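## Task

Take tube B (orange cap, currently in rack RK at D5), seat it fully down in bore A4 of mixer MX, then press START on the mixer and keep the tube in that bore until the green lamp on top of the mixer turns off. Do not grip or unseat anyone else's tubes in bores or wells. Every station must end upright and level on the bench mat. Nothing may count as finished if it stays in place only because the robot holds it. At the end, open the gripper and move away.

## Robot and tools

Setup. A single arm with a two-finger gripper works over a bench. The tube rack RK sits closest to the arm's base. Behind it, left to right, are balance BAL, mixer MX, spectrophotometer SP, dry block DB and magnet block MG. None of them is fastened, so bumps can slide or tip them. Viewed from a station's front, row A is the nearest row and column 1 is the leftmost. The START key is on the mixer's sloped front face. While it runs, a green lamp on top is lit. If the shaking block is grabbed or struck, the run aborts and a red lamp lights; press START again. Pressing START mid-run has no effect. Tubes must be pushed down until they bottom out. Loose objects can occasionally get a brief outside shove.

Frames. Scene frame: origin on the table top straight under the arm's base, +z up, +y to the left when facing along +x. The base may be slightly tilted. Gripper frame: fingers extend along the gripper's +z, and they close and open along its y axis. The reported hand point lies between the finger pads, roughly 1 cm short of the tips.

execute_actions(actions). actions is a list of actions run one after another; an empty list just returns the current state and images. Each action is a table of at most 15 rows; each row lasts one control step of 1/30 s, and if fewer than 15 rows are given the final row repeats to fill 15 steps (one action = 0.5 s). A row has 7 numbers, each in [-1, 1]: dx, dy, dz, rx, ry, rz, opening. The first six are an offset, not a pose: they are measured in the gripper's own axes from the gripper's measured pose at the start of that action (for a call's first action, the pose in the latest result of this scene). Every row refers back to that same starting pose, not to the row before. Scale: 1.0 equals 0.6 m for dx, dy, dz and 180 degrees for the rotation; rx, ry, rz form a single rotation vector. opening is absolute: +1 is fully open (0.094 m), -1 closed. Optionally append 6 more numbers (0 to 1) per row, 13 in total: stiffness multipliers on each joint's position gain, in the Joint positions order; they persist until changed.

Per step, the command is clipped to at most 70 mm and 16 degrees away from the measured pose, so a large offset can take several actions; after an action the arm only continues to the last clipped pose, so send the remainder next. Position wins over orientation when both cannot be met. Tiny commands of a few mm may produce no motion. Because offsets start from the measured pose, repeating a small push against something rigid does not press harder, but against something yielding it goes deeper.

move(target, speed, blocking). target is one row of 7 (or 13) numbers laid out as above, an offset in gripper axes from the pose in this scene's latest result that shows one. The gripper follows a straight path lasting 0.5 to 10 s (cut off at 10 s), turning the shorter way. speed is the path's top speed in m/s, 0.002 to 0.5, default 0.25; rotation is capped at twice that in rad/s. The opening is applied when the move begins. The path ignores obstacles; faster contact hits harder, and aiming further past a contact presses harder. The real gripper lags, drifts and may exceed speed, notably near full reach. blocking=false returns after 0.5 s while motion continues; until an end is reported, use wait or stop before other motion. The result adds a move: line giving the ending (done, off_target, moving, held, fault) plus distance to target and limits (paced = the sent pose was clipped; held = a check blocked some steps, after which motion can jump ahead fast).

wait(seconds): 0 to 10; the arm keeps its last command and a running move continues. stop(): brakes a running move; it needs room to stop, and the fingers are not braked. zoom_image(camera, region): camera is cam_high, cam_low or cam_wrist; region is [x0, y0, x1, y1] pixels with (0,0) top-left, at most 504 by 504. All images are 896x504. finished_scene(scene): pass the current scene's number; it is final and reports success.

Results. The state line gives end_effector_position (m) and end_effector_quat_wxyz in the scene frame; printed position may be off, more so far out. Joint positions and Joint velocities list waist, shoulder, elbow, wrist pitch, wrist yaw, wrist roll (rad, rad/s), then finger pad gap (m, m/s). Ranges: waist -2.880 to 2.880, shoulder 0.000 to 3.142, elbow 0.000 to 3.019, wrist pitch -1.693 to 1.571, wrist yaw -1.571 to 1.571, wrist roll -2.094 to 2.094. Hand target is where the controller is currently heading. grip_measured is the finger opening on the command scale (may be off by about 1 mm consistently). A pose unreachable line means the clearance check (which treats the base mount as arm) altered or blocked the command. FAULT lines mark stops; MOTOR HOT appears from 85 °C, and at 100 °C an OVER-TEMPERATURE FAULT drops the arm.

Practical cautions. Moves often finish a centimetre or more low; zero offsets let it sag further, so correct back up toward the wanted pose and raise the aim if it still hangs. To hold a tube, command an opening about 0.03 below grip_measured (less for a lighter hold); pads give about 50 to 62 N, less on very thin parts, with a brief harder spike on contact. Holding loads heats motors, so do not hover with a tube longer than needed. Avoid dropping tubes, slamming, hard pushes, and anything falling off the table. Do not hold or hit the mixer's shaking block during the run, and keep stations level.

Each tool is called after "Request:" as name(argument=value, ...), one argument or row to a line, values as JSON.

## Session

Request:
execute_actions(
  actions=[],
)

Scene clock: 0.00 s.
end_effector_position=(+0.5787, -0.0366, +0.3296) grip_measured=+1.000 end_effector_quat_wxyz=(-0.102, +0.124, +0.987, -0.031)
Joint positions: [ 0.171  1.263  1.301 -0.93   0.529  0.293  0.094]
Joint velocities: [ 0.015  0.005 -0.007 -0.007 -0.007 -0.051  0.   ]
Motor temperatures (°C, as the motors report them): [19 18 21 21 19 21]
Hand target: +0.581, -0.037, +0.326; -0.103, +0.125, +0.986, -0.032
Joint stiffness scale: [1. 1. 1. 1. 1. 1.]

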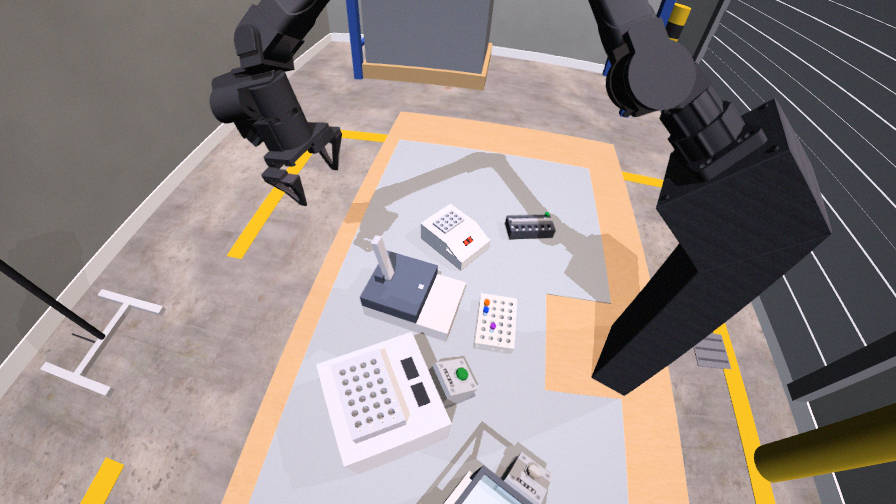

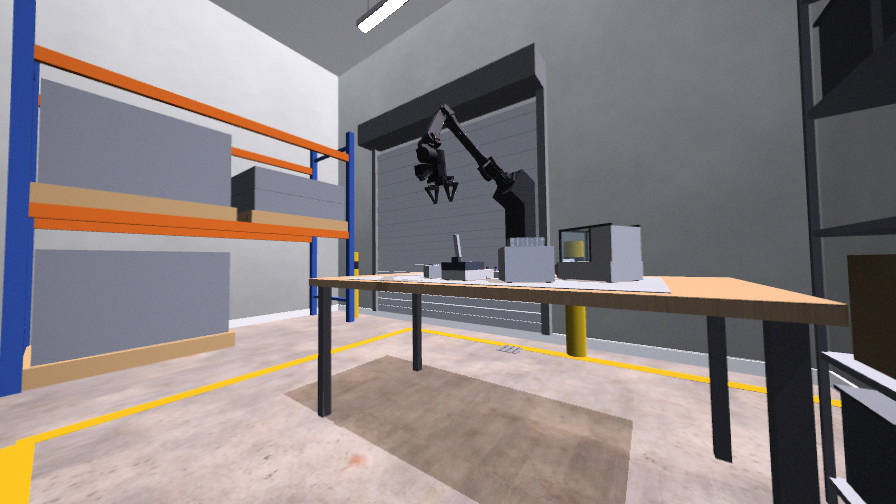

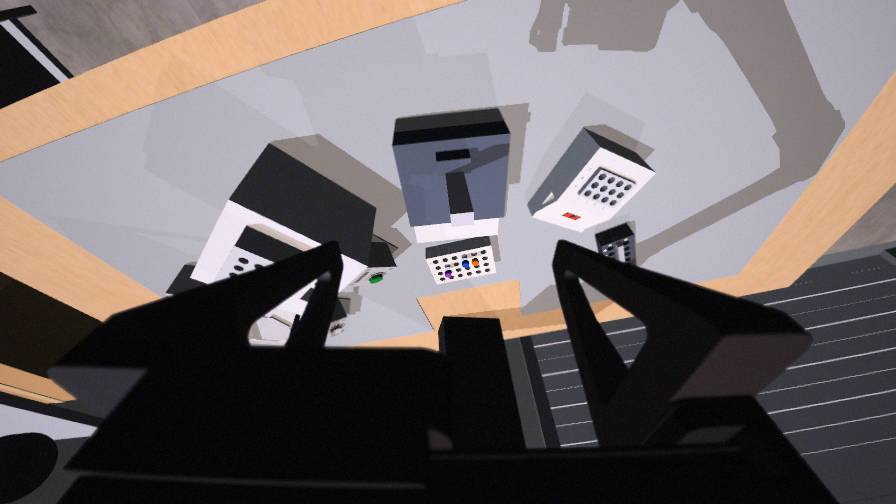

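Request:
move(
  target=[0.433,-0.107,0.147,-0.02,-0.065,-0.079,1],
)

Scene clock: 5.80 s.
end_effector_position=(+0.2925, -0.0339, +0.3005) grip_measured=+1.000 end_effector_quat_wxyz=(-0.012, +0.000, +1.000, +0.008)
Joint positions: [-0.006  0.91   0.31  -0.032  0.334 -0.179  0.094]
Joint velocities: [-0.024 -0.005  0.012  0.002 -0.051 -0.037  0.   ]
Motor temperatures (°C, as the motors report them): [19 19 21 21 19 21]
Hand target: +0.299, -0.041, +0.301; -0.002, +0.002, +1.000, +0.002
Off the commanded pose: 0.007 m, 2 deg.
Joint stiffness scale: [1. 1. 1. 1. 1. 1.]
move: done

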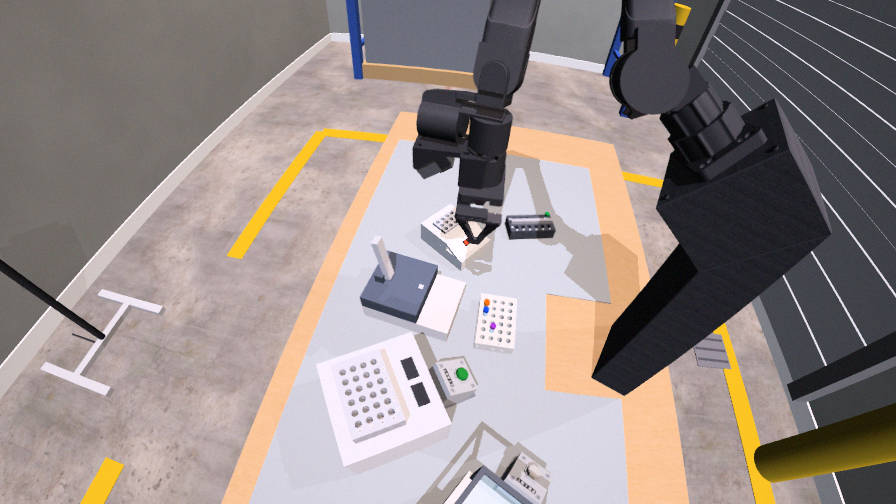

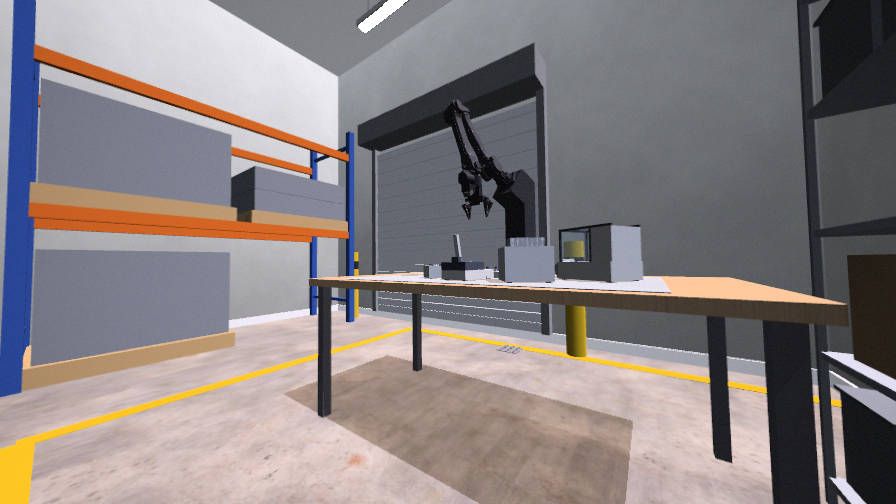

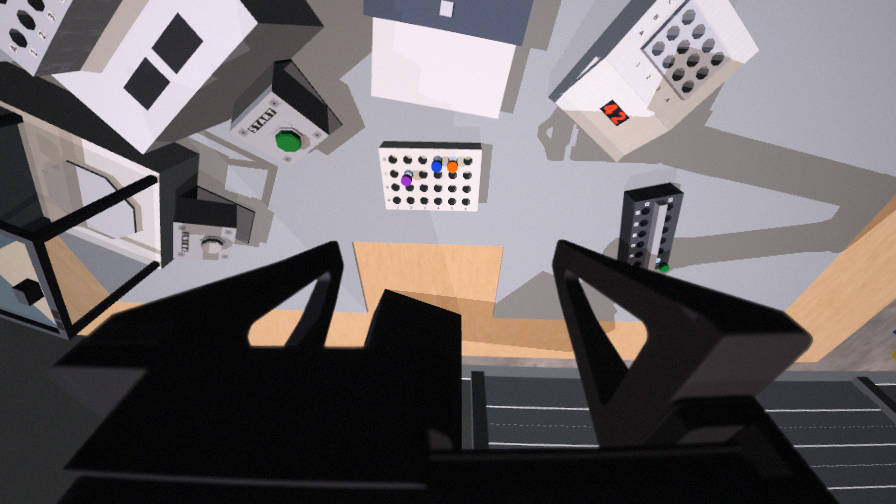

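Request:
move(
  target=[0,0,0.25,0,0,0.5,-0.4],
)

Scene clock: 10.93 s.
end_effector_position=(+0.2916, -0.0240, +0.1570) grip_measured=-0.398 end_effector_quat_wxyz=(-0.015, +0.699, +0.715, +0.005)
Joint positions: [-0.132  1.572  0.493  0.473  0.219  1.291  0.028]
Joint velocities: [-0.005 -0.005 -0.022 -0.007 -0.066  0.022 -0.   ]
Motor temperatures (°C, as the motors report them): [19 19 21 21 19 21]
Hand target: +0.287, -0.030, +0.150; -0.015, +0.707, +0.707, -0.002
Off the commanded pose: 0.010 m, 2 deg.
Joint stiffness scale: [1. 1. 1. 1. 1. 1.]
move: done

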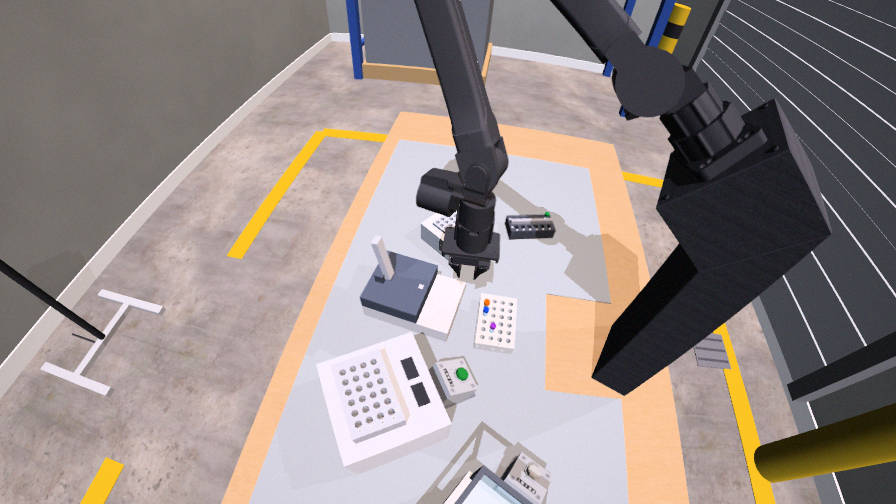

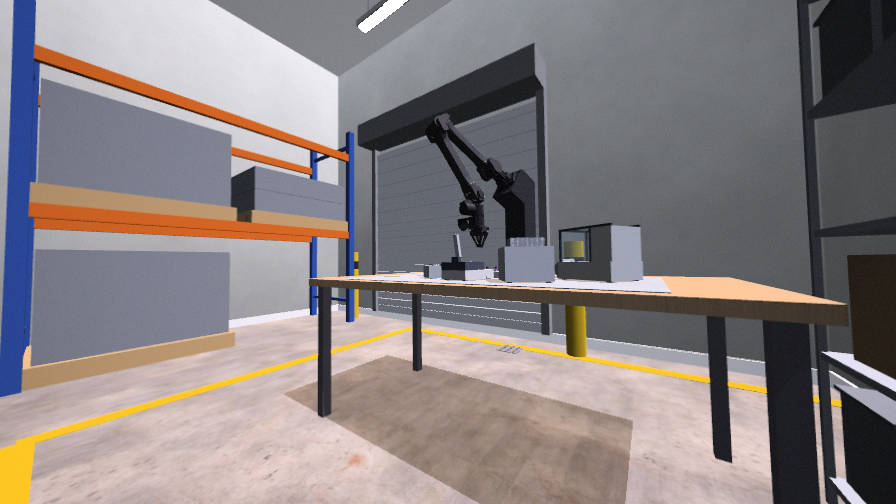

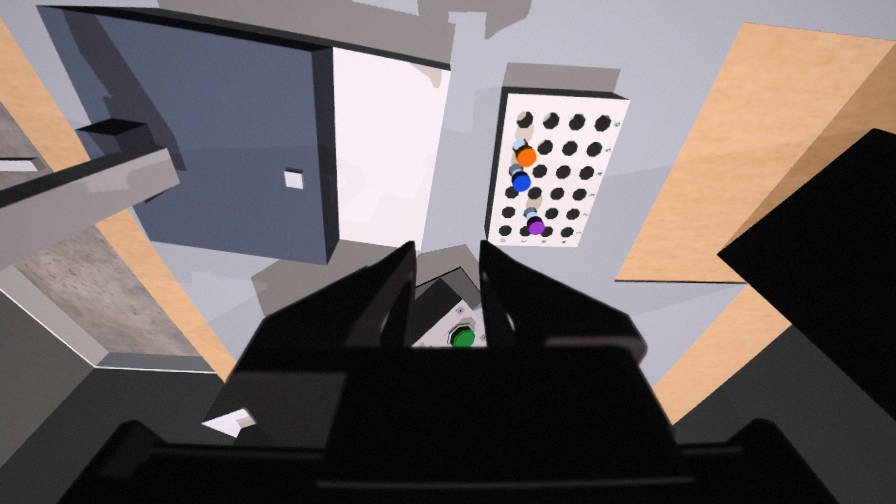

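Request:
move(
  target=[-0.027,-0.092,0.1,0,0,0,-0.5],
)

Scene clock: 13.20 s.
end_effector_position=(+0.2309, -0.0344, +0.1011) grip_measured=-0.498 end_effector_quat_wxyz=(-0.023, +0.701, +0.713, +0.003)
Joint positions: [-0.247  1.862  0.525  0.727  0.119  1.232  0.024]
Joint velocities: [-0.015  0.005  0.017  0.007  0.007 -0.022 -0.001]
Motor temperatures (°C, as the motors report them): [19 19 21 21 19 21]
Hand target: +0.235, -0.040, +0.097; -0.015, +0.699, +0.715, +0.005
Off the commanded pose: 0.008 m, 1 deg.
Joint stiffness scale: [1. 1. 1. 1. 1. 1.]
move: done

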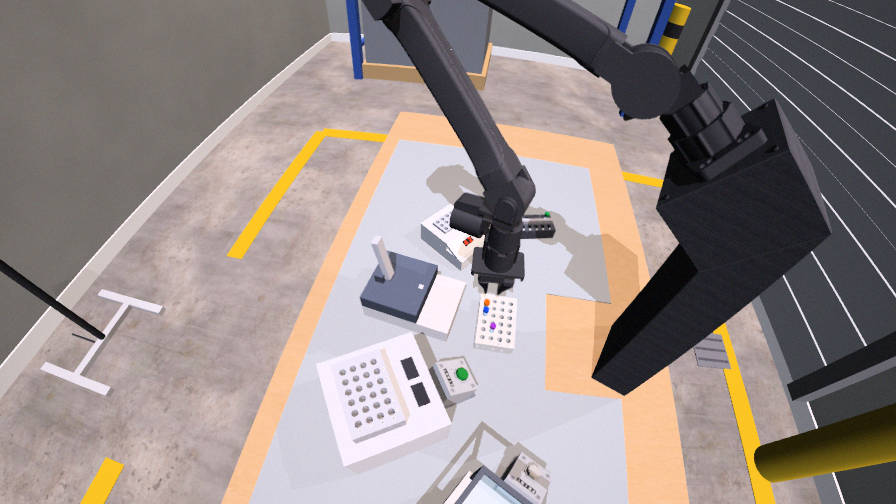

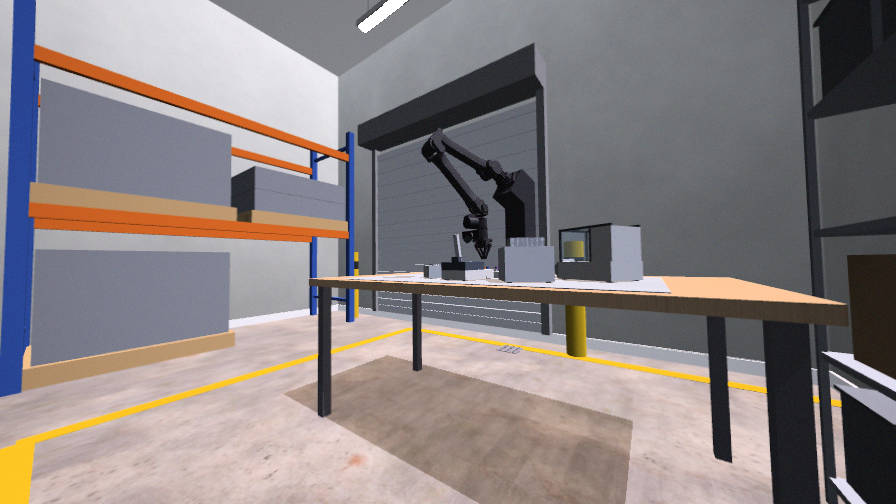

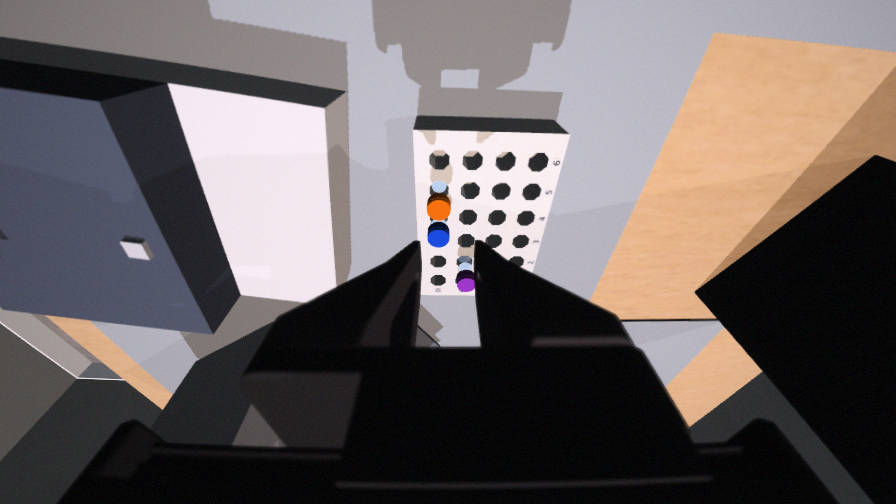

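Request:
move(
  target=[-0.008,0.013,0.05,0,0,0,-0.5],
  speed=0.08,
)

Request:
zoom_image(
  camera="cam_high",
  region=[420,240,580,360],
)

Scene clock: 15.60 s.
end_effector_position=(+0.2492, -0.0354, +0.0773) grip_measured=-0.498 end_effector_quat_wxyz=(-0.014, +0.702, +0.712, +0.013)
Joint positions: [-0.247  1.9    0.599  0.717  0.11   1.232  0.024]
Joint velocities: [-0.005 -0.005  0.007  0.007 -0.007 -0.051 -0.001]
Motor temperatures (°C, as the motors report them): [19 19 21 21 19 21]
Hand target: +0.238, -0.038, +0.071; -0.023, +0.701, +0.713, +0.004
Off the commanded pose: 0.013 m, 2 deg.
Joint stiffness scale: [1. 1. 1. 1. 1. 1.]
move: off_target

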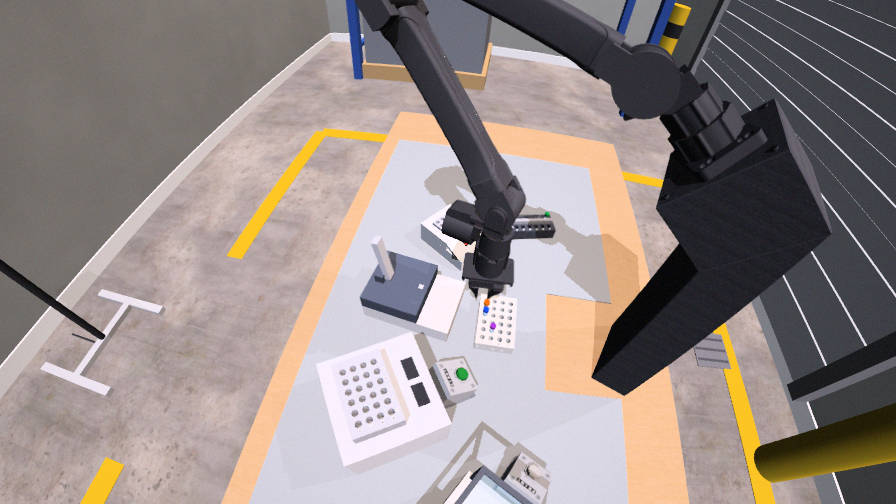

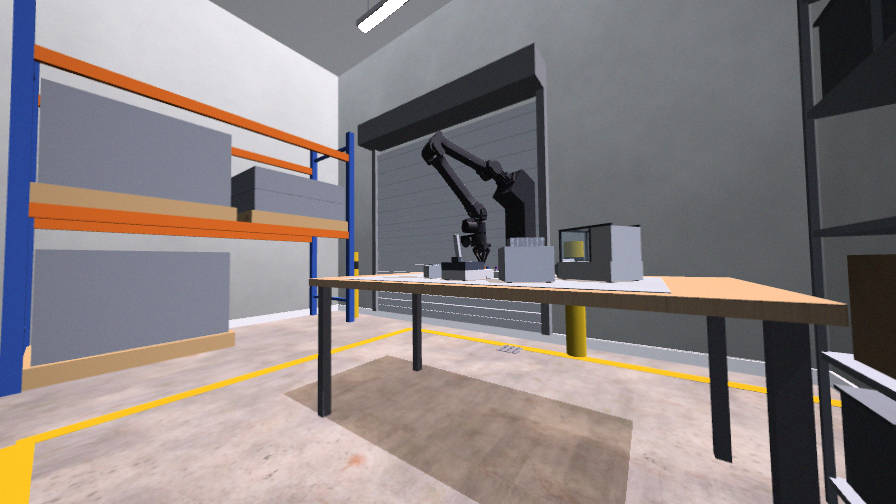

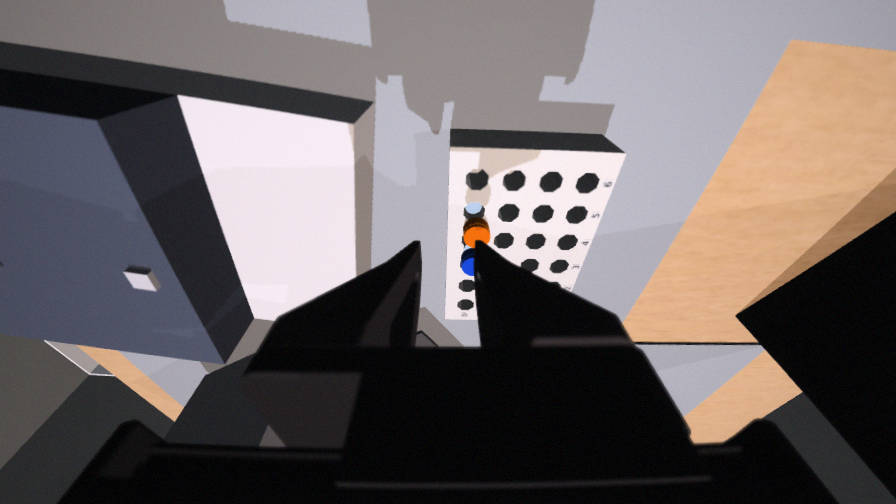

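Region (420, 240, 580, 360) of cam_high's 896x504 image, scaled by 3.150, with more detail than that image has; it fills the top 378 rows of this view, and the rest is white.

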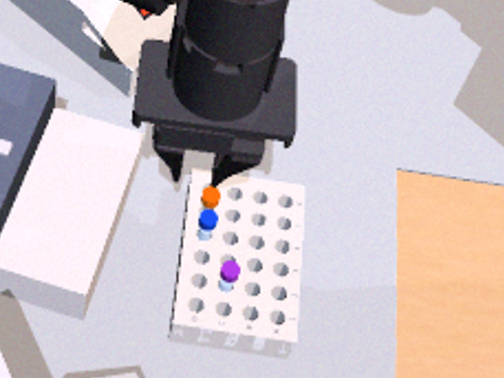

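Heavy friction. Need x≈0.236.

Request:
move(
  target=[0,-0.035,0.005,0,0,0,-0.4],
  speed=0.08,
)

Scene clock: 18.10 s.
end_effector_position=(+0.2494, -0.0332, +0.0735) grip_measured=-0.402 end_effector_quat_wxyz=(-0.002, +0.703, +0.710, +0.025)
Joint positions: [-0.249  1.932  0.599  0.78   0.097  1.232  0.028]
Joint velocities: [-0.005  0.005 -0.007 -0.007 -0.051 -0.007 -0.001]
Motor temperatures (°C, as the motors report them): [19 19 22 21 19 21]
Hand target: +0.228, -0.035, +0.075; -0.014, +0.702, +0.712, +0.013
Off the commanded pose: 0.021 m, 2 deg.
Joint stiffness scale: [1. 1. 1. 1. 1. 1.]
move: off_target

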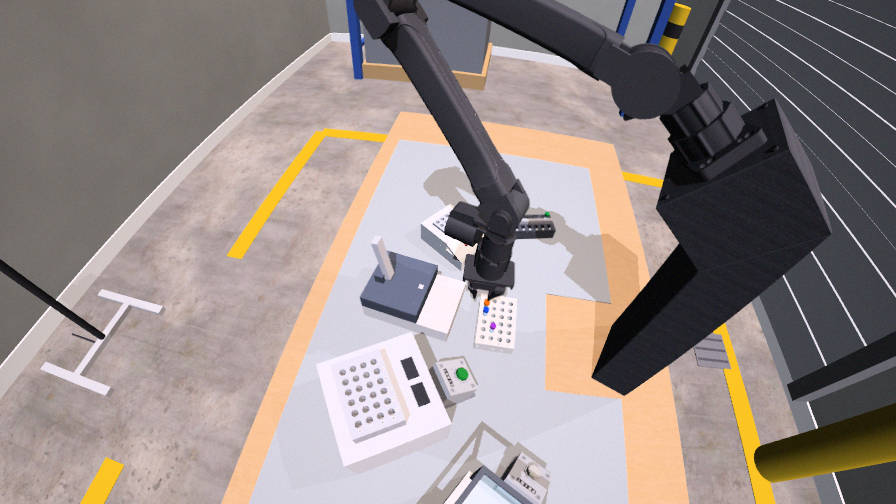

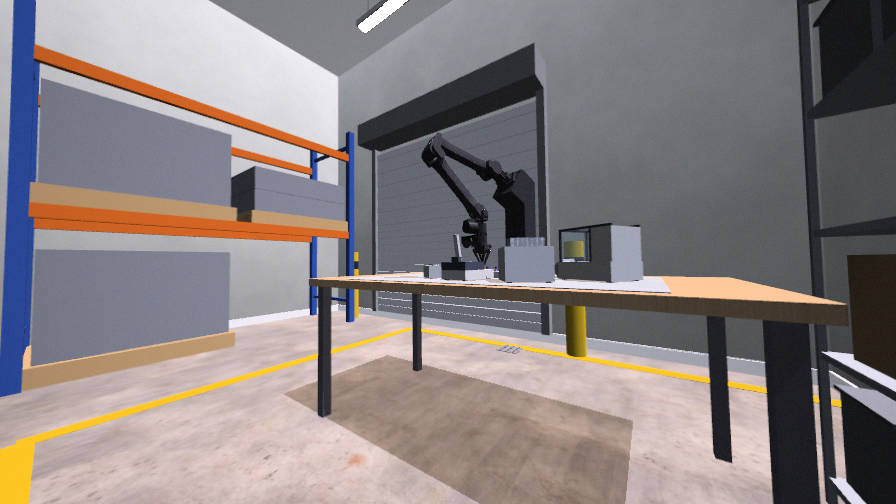

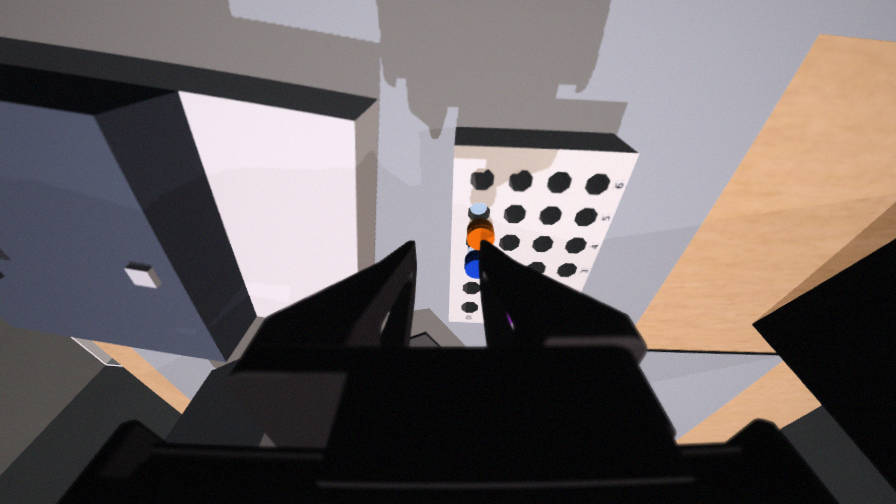

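Request:
move(
  target=[-0.008,-0.026,0,0.019,-0.008,0,-0.4],
  speed=0.08,
)

Scene clock: 21.00 s.
end_effector_position=(+0.2400, -0.0365, +0.0733) grip_measured=-0.402 end_effector_quat_wxyz=(-0.009, +0.702, +0.712, +0.002)
Joint positions: [-0.249  1.932  0.599  0.748  0.132  1.232  0.028]
Joint velocities: [-0.005 -0.005 -0.017 -0.007 -0.037 -0.007  0.001]
Motor temperatures (°C, as the motors report them): [19 19 22 21 19 21]
Hand target: +0.234, -0.038, +0.073; -0.014, +0.703, +0.711, -0.005
Off the commanded pose: 0.006 m, 1 deg.
Joint stiffness scale: [1. 1. 1. 1. 1. 1.]
move: done

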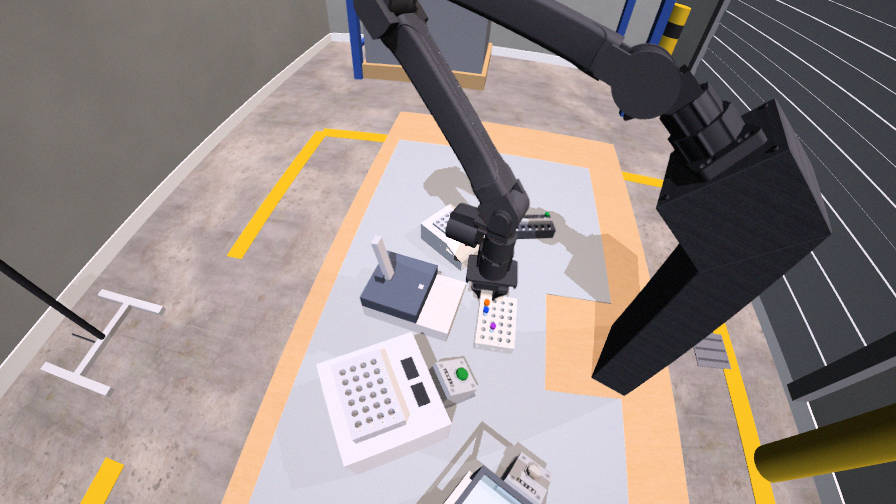

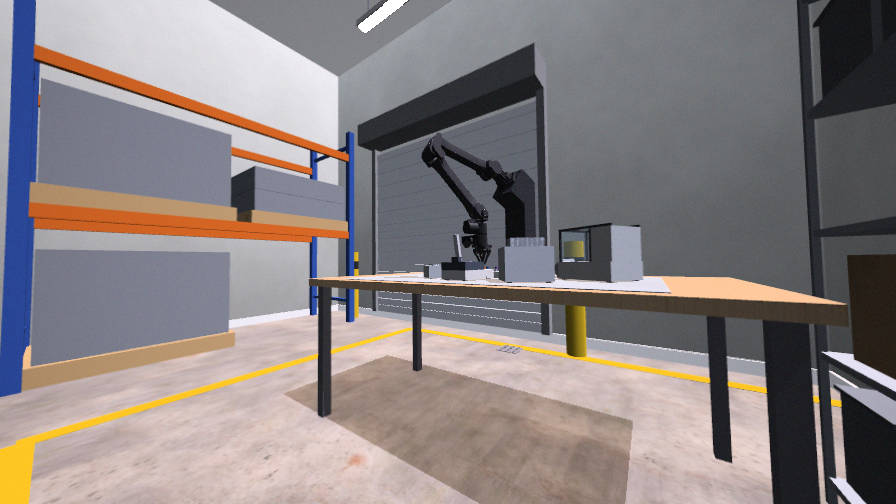

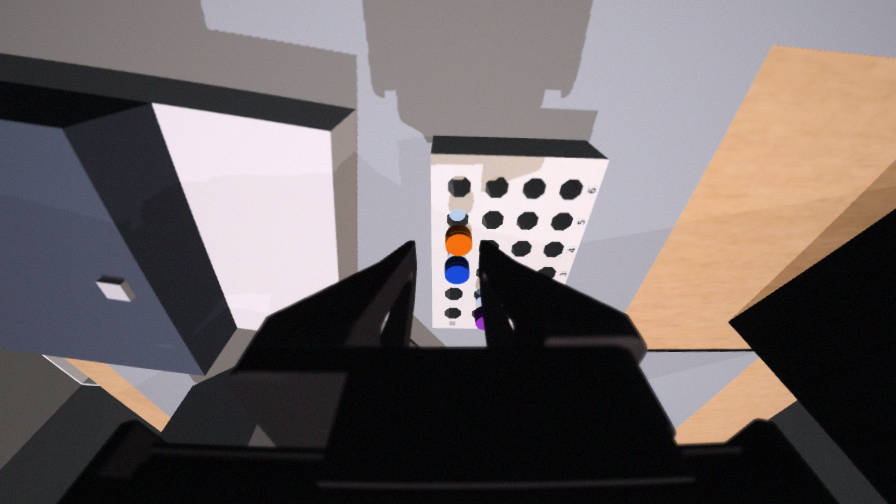

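Request:
move(
  target=[0,-0.035,0.03,0.012,0,0,-0.3],
  speed=0.05,
)

Request:
zoom_image(
  camera="cam_high",
  region=[440,260,540,340],
)

Scene clock: 24.03 s.
end_effector_position=(+0.2246, -0.0301, +0.0626) grip_measured=-0.302 end_effector_quat_wxyz=(-0.023, +0.700, +0.713, -0.005)
Joint positions: [-0.249  1.983  0.617  0.748  0.132  1.232  0.033]
Joint velocities: [-0.015 -0.015 -0.022 -0.002 -0.037 -0.051  0.001]
Motor temperatures (°C, as the motors report them): [19 19 22 21 19 21]
Hand target: +0.219, -0.037, +0.056; -0.022, +0.702, +0.712, -0.011
Off the commanded pose: 0.011 m, 1 deg.
Joint stiffness scale: [1. 1. 1. 1. 1. 1.]
move: off_target

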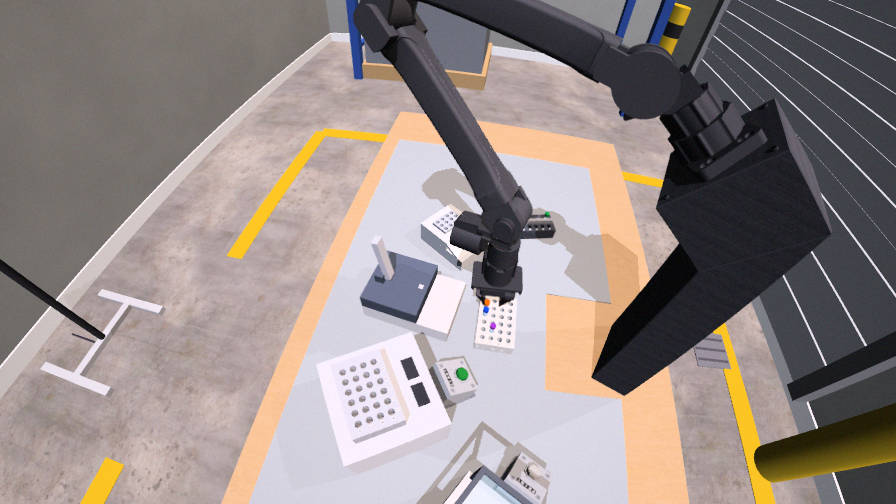

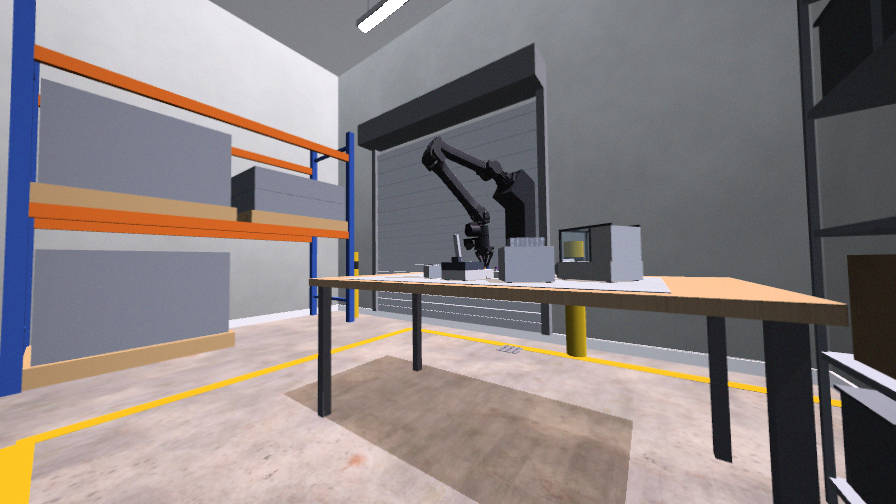

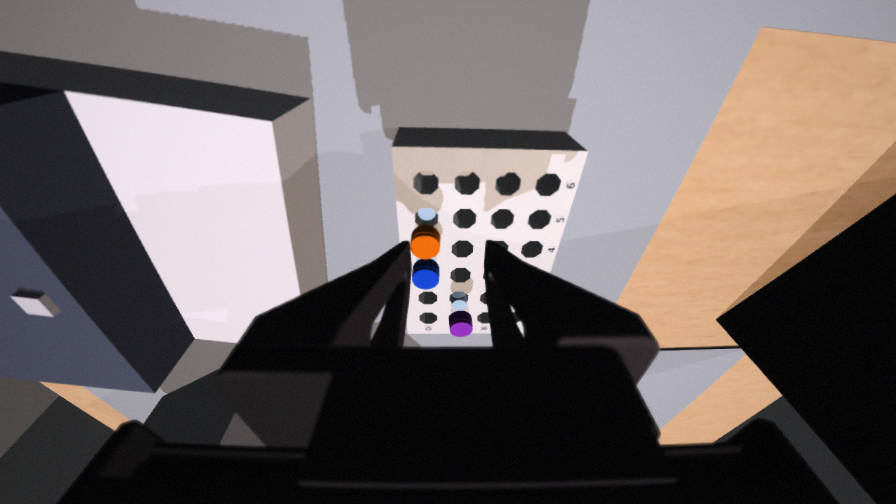

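Region (440, 260, 540, 340) of cam_high's 896x504 image, scaled by 5.040, with more detail than that image has; it fills the top 403 rows of this view, and the rest is white.

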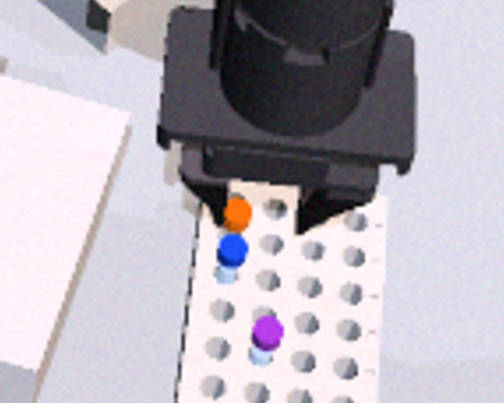

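Request:
move(
  target=[-0.004,0.02,0.025,-0.012,0,0,-0.3],
  speed=0.05,
)

Request:
zoom_image(
  camera="cam_high",
  region=[440,260,540,340],
)

Scene clock: 27.30 s.
end_effector_position=(+0.2439, -0.0325, +0.0533) grip_measured=-0.302 end_effector_quat_wxyz=(-0.006, +0.703, +0.711, +0.011)
Joint positions: [-0.249  1.986  0.65   0.763  0.118  1.232  0.033]
Joint velocities: [-0.024  0.015 -0.012  0.007  0.037 -0.037 -0.   ]
Motor temperatures (°C, as the motors report them): [19 19 22 21 19 21]
Hand target: +0.236, -0.032, +0.047; -0.010, +0.701, +0.713, +0.008
Off the commanded pose: 0.010 m, 1 deg.
Joint stiffness scale: [1. 1. 1. 1. 1. 1.]
move: done

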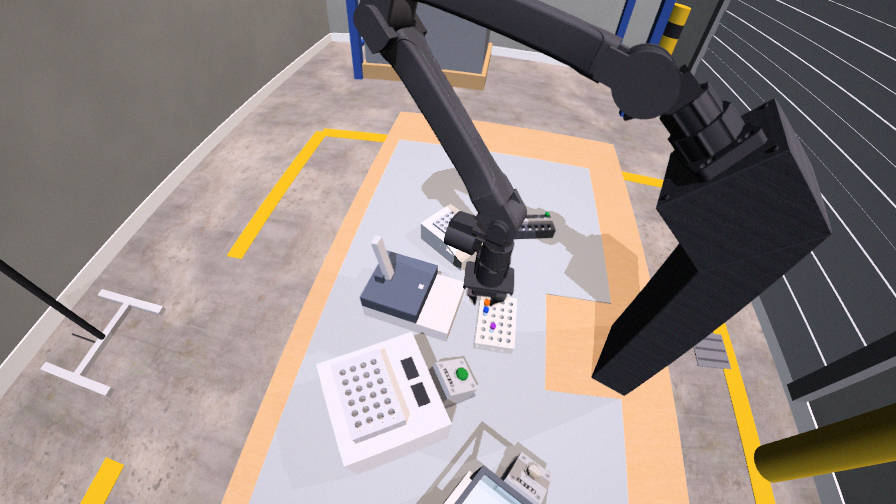

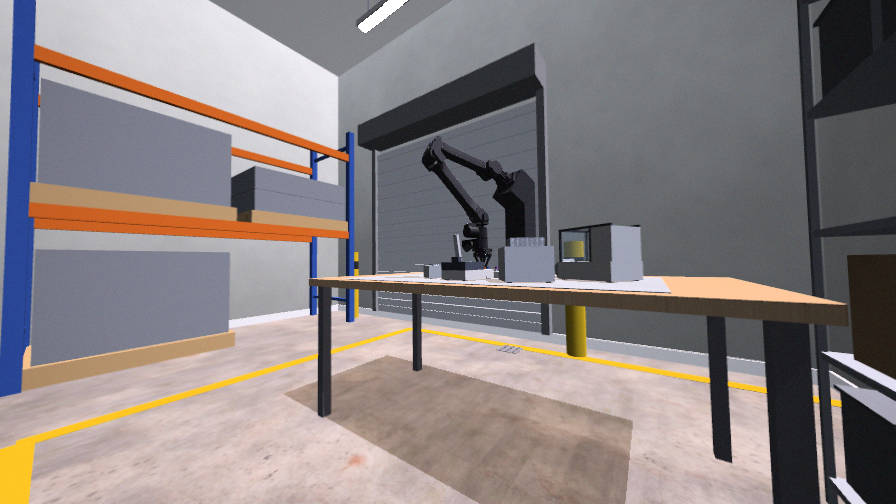

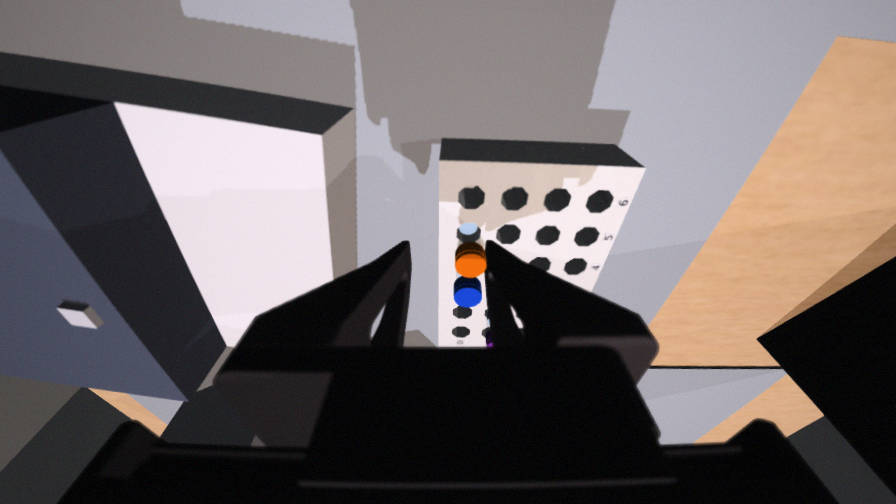

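Region (440, 260, 540, 340) of cam_high's 896x504 image, scaled by 5.040, with more detail than that image has; it fills the top 403 rows of this view, and the rest is white.

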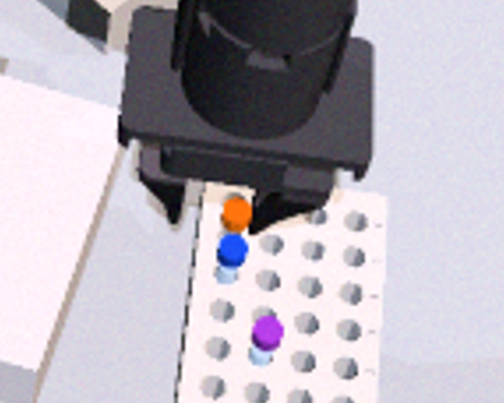

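Request:
move(
  target=[0,-0.025,0.008,0.017,0,0,-0.3],
  speed=0.05,
)

Request:
move(
  target=[0,0,0,0,0,0,-0.77],
)

Request:
zoom_image(
  camera="cam_high",
  region=[440,260,540,340],
)

Scene clock: 30.20 s.
end_effector_position=(+0.2349, -0.0314, +0.0533) grip_measured=-0.302 end_effector_quat_wxyz=(-0.020, +0.701, +0.713, -0.001)
Joint positions: [-0.249  1.987  0.65   0.729  0.128  1.232  0.033]
Joint velocities: [ 0.005 -0.024  0.007  0.007 -0.022 -0.022  0.   ]
Motor temperatures (°C, as the motors report them): [19 19 22 21 19 21]
Hand target: +0.229, -0.033, +0.049; -0.025, +0.702, +0.711, -0.008
Off the commanded pose: 0.008 m, 1 deg.
Joint stiffness scale: [1. 1. 1. 1. 1. 1.]
move: done

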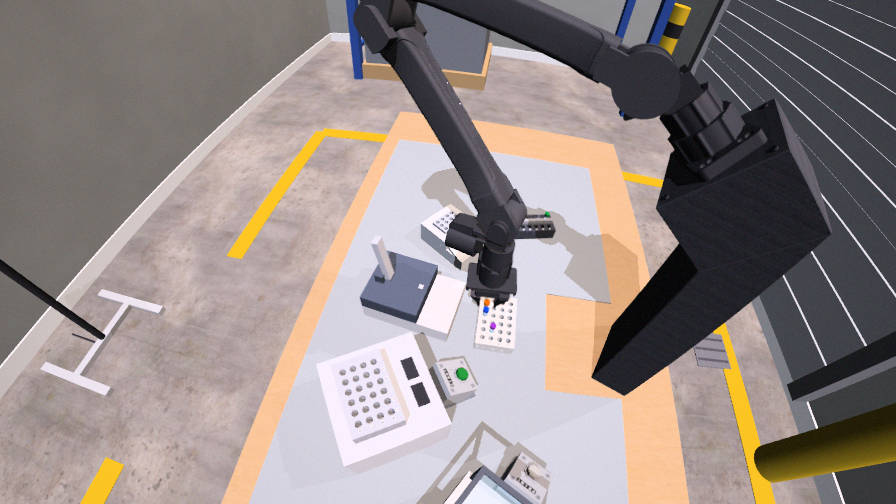

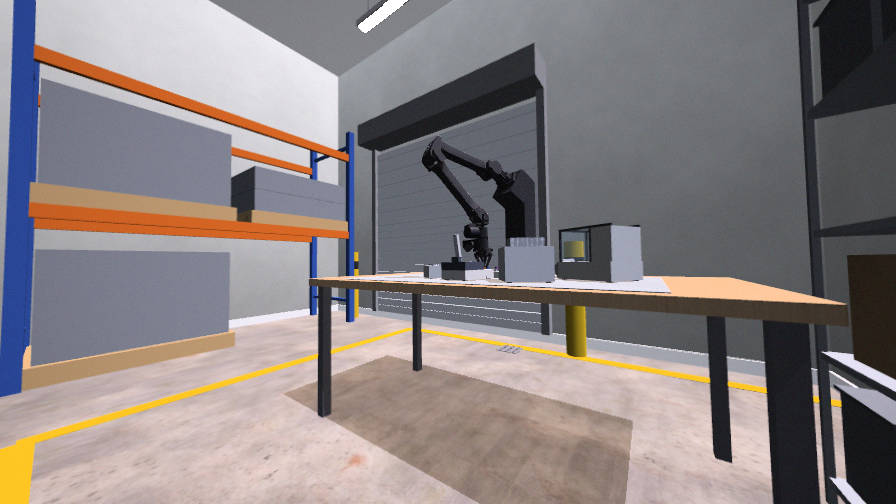

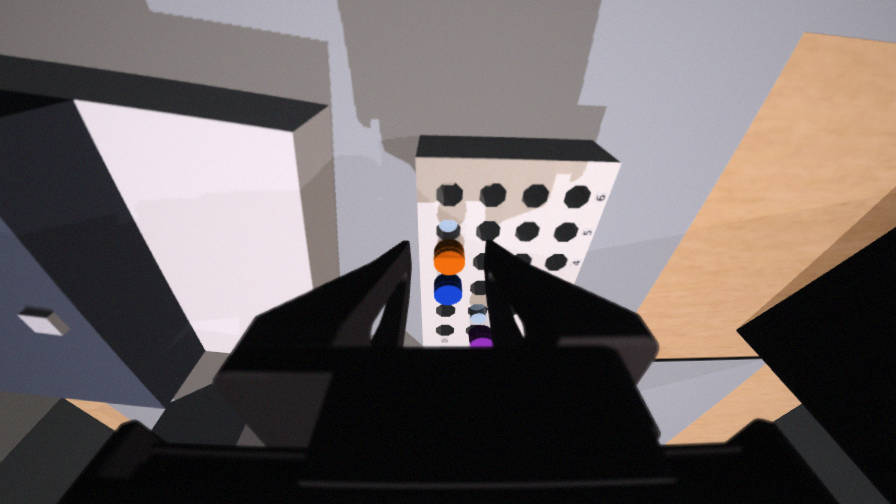

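Scene clock: 30.70 s.
end_effector_position=(+0.2349, -0.0314, +0.0533) grip_measured=-0.758 end_effector_quat_wxyz=(-0.020, +0.701, +0.713, -0.001)
Joint positions: [-0.249  1.987  0.65   0.729  0.128  1.232  0.011]
Joint velocities: [-0.015 -0.005  0.007 -0.007 -0.037  0.066  0.001]
Motor temperatures (°C, as the motors report them): [19 19 22 21 19 21]
Hand target: +0.235, -0.031, +0.053; -0.020, +0.701, +0.713, -0.001
Off the commanded pose: 0.000 m, 0 deg.
Joint stiffness scale: [1. 1. 1. 1. 1. 1.]
move: done

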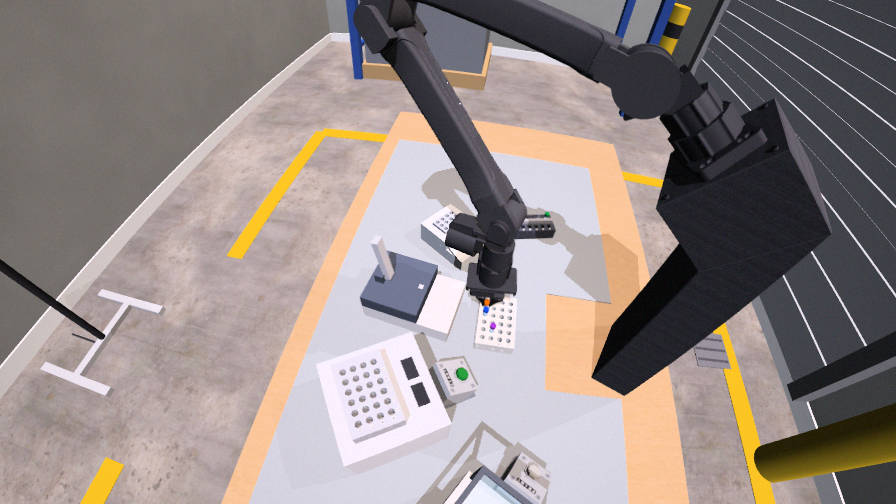

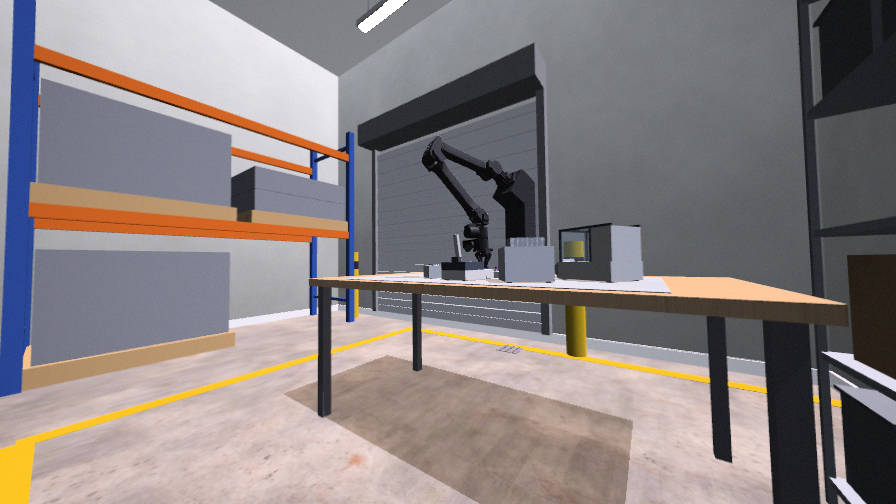

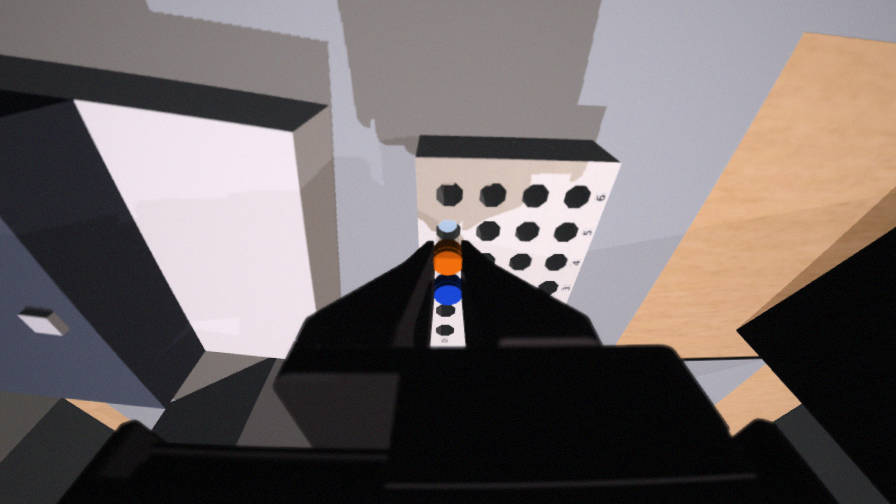

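Region (440, 260, 540, 340) of cam_high's 896x504 image, scaled by 5.040, with more detail than that image has; it fills the top 403 rows of this view, and the rest is white.

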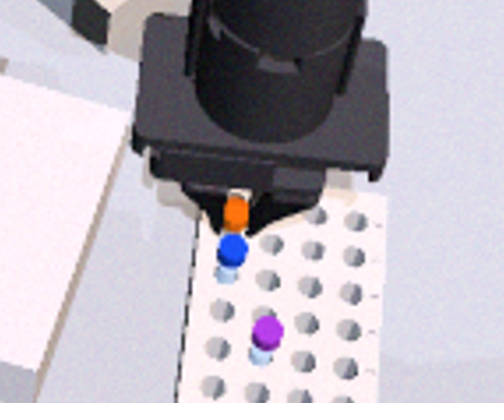

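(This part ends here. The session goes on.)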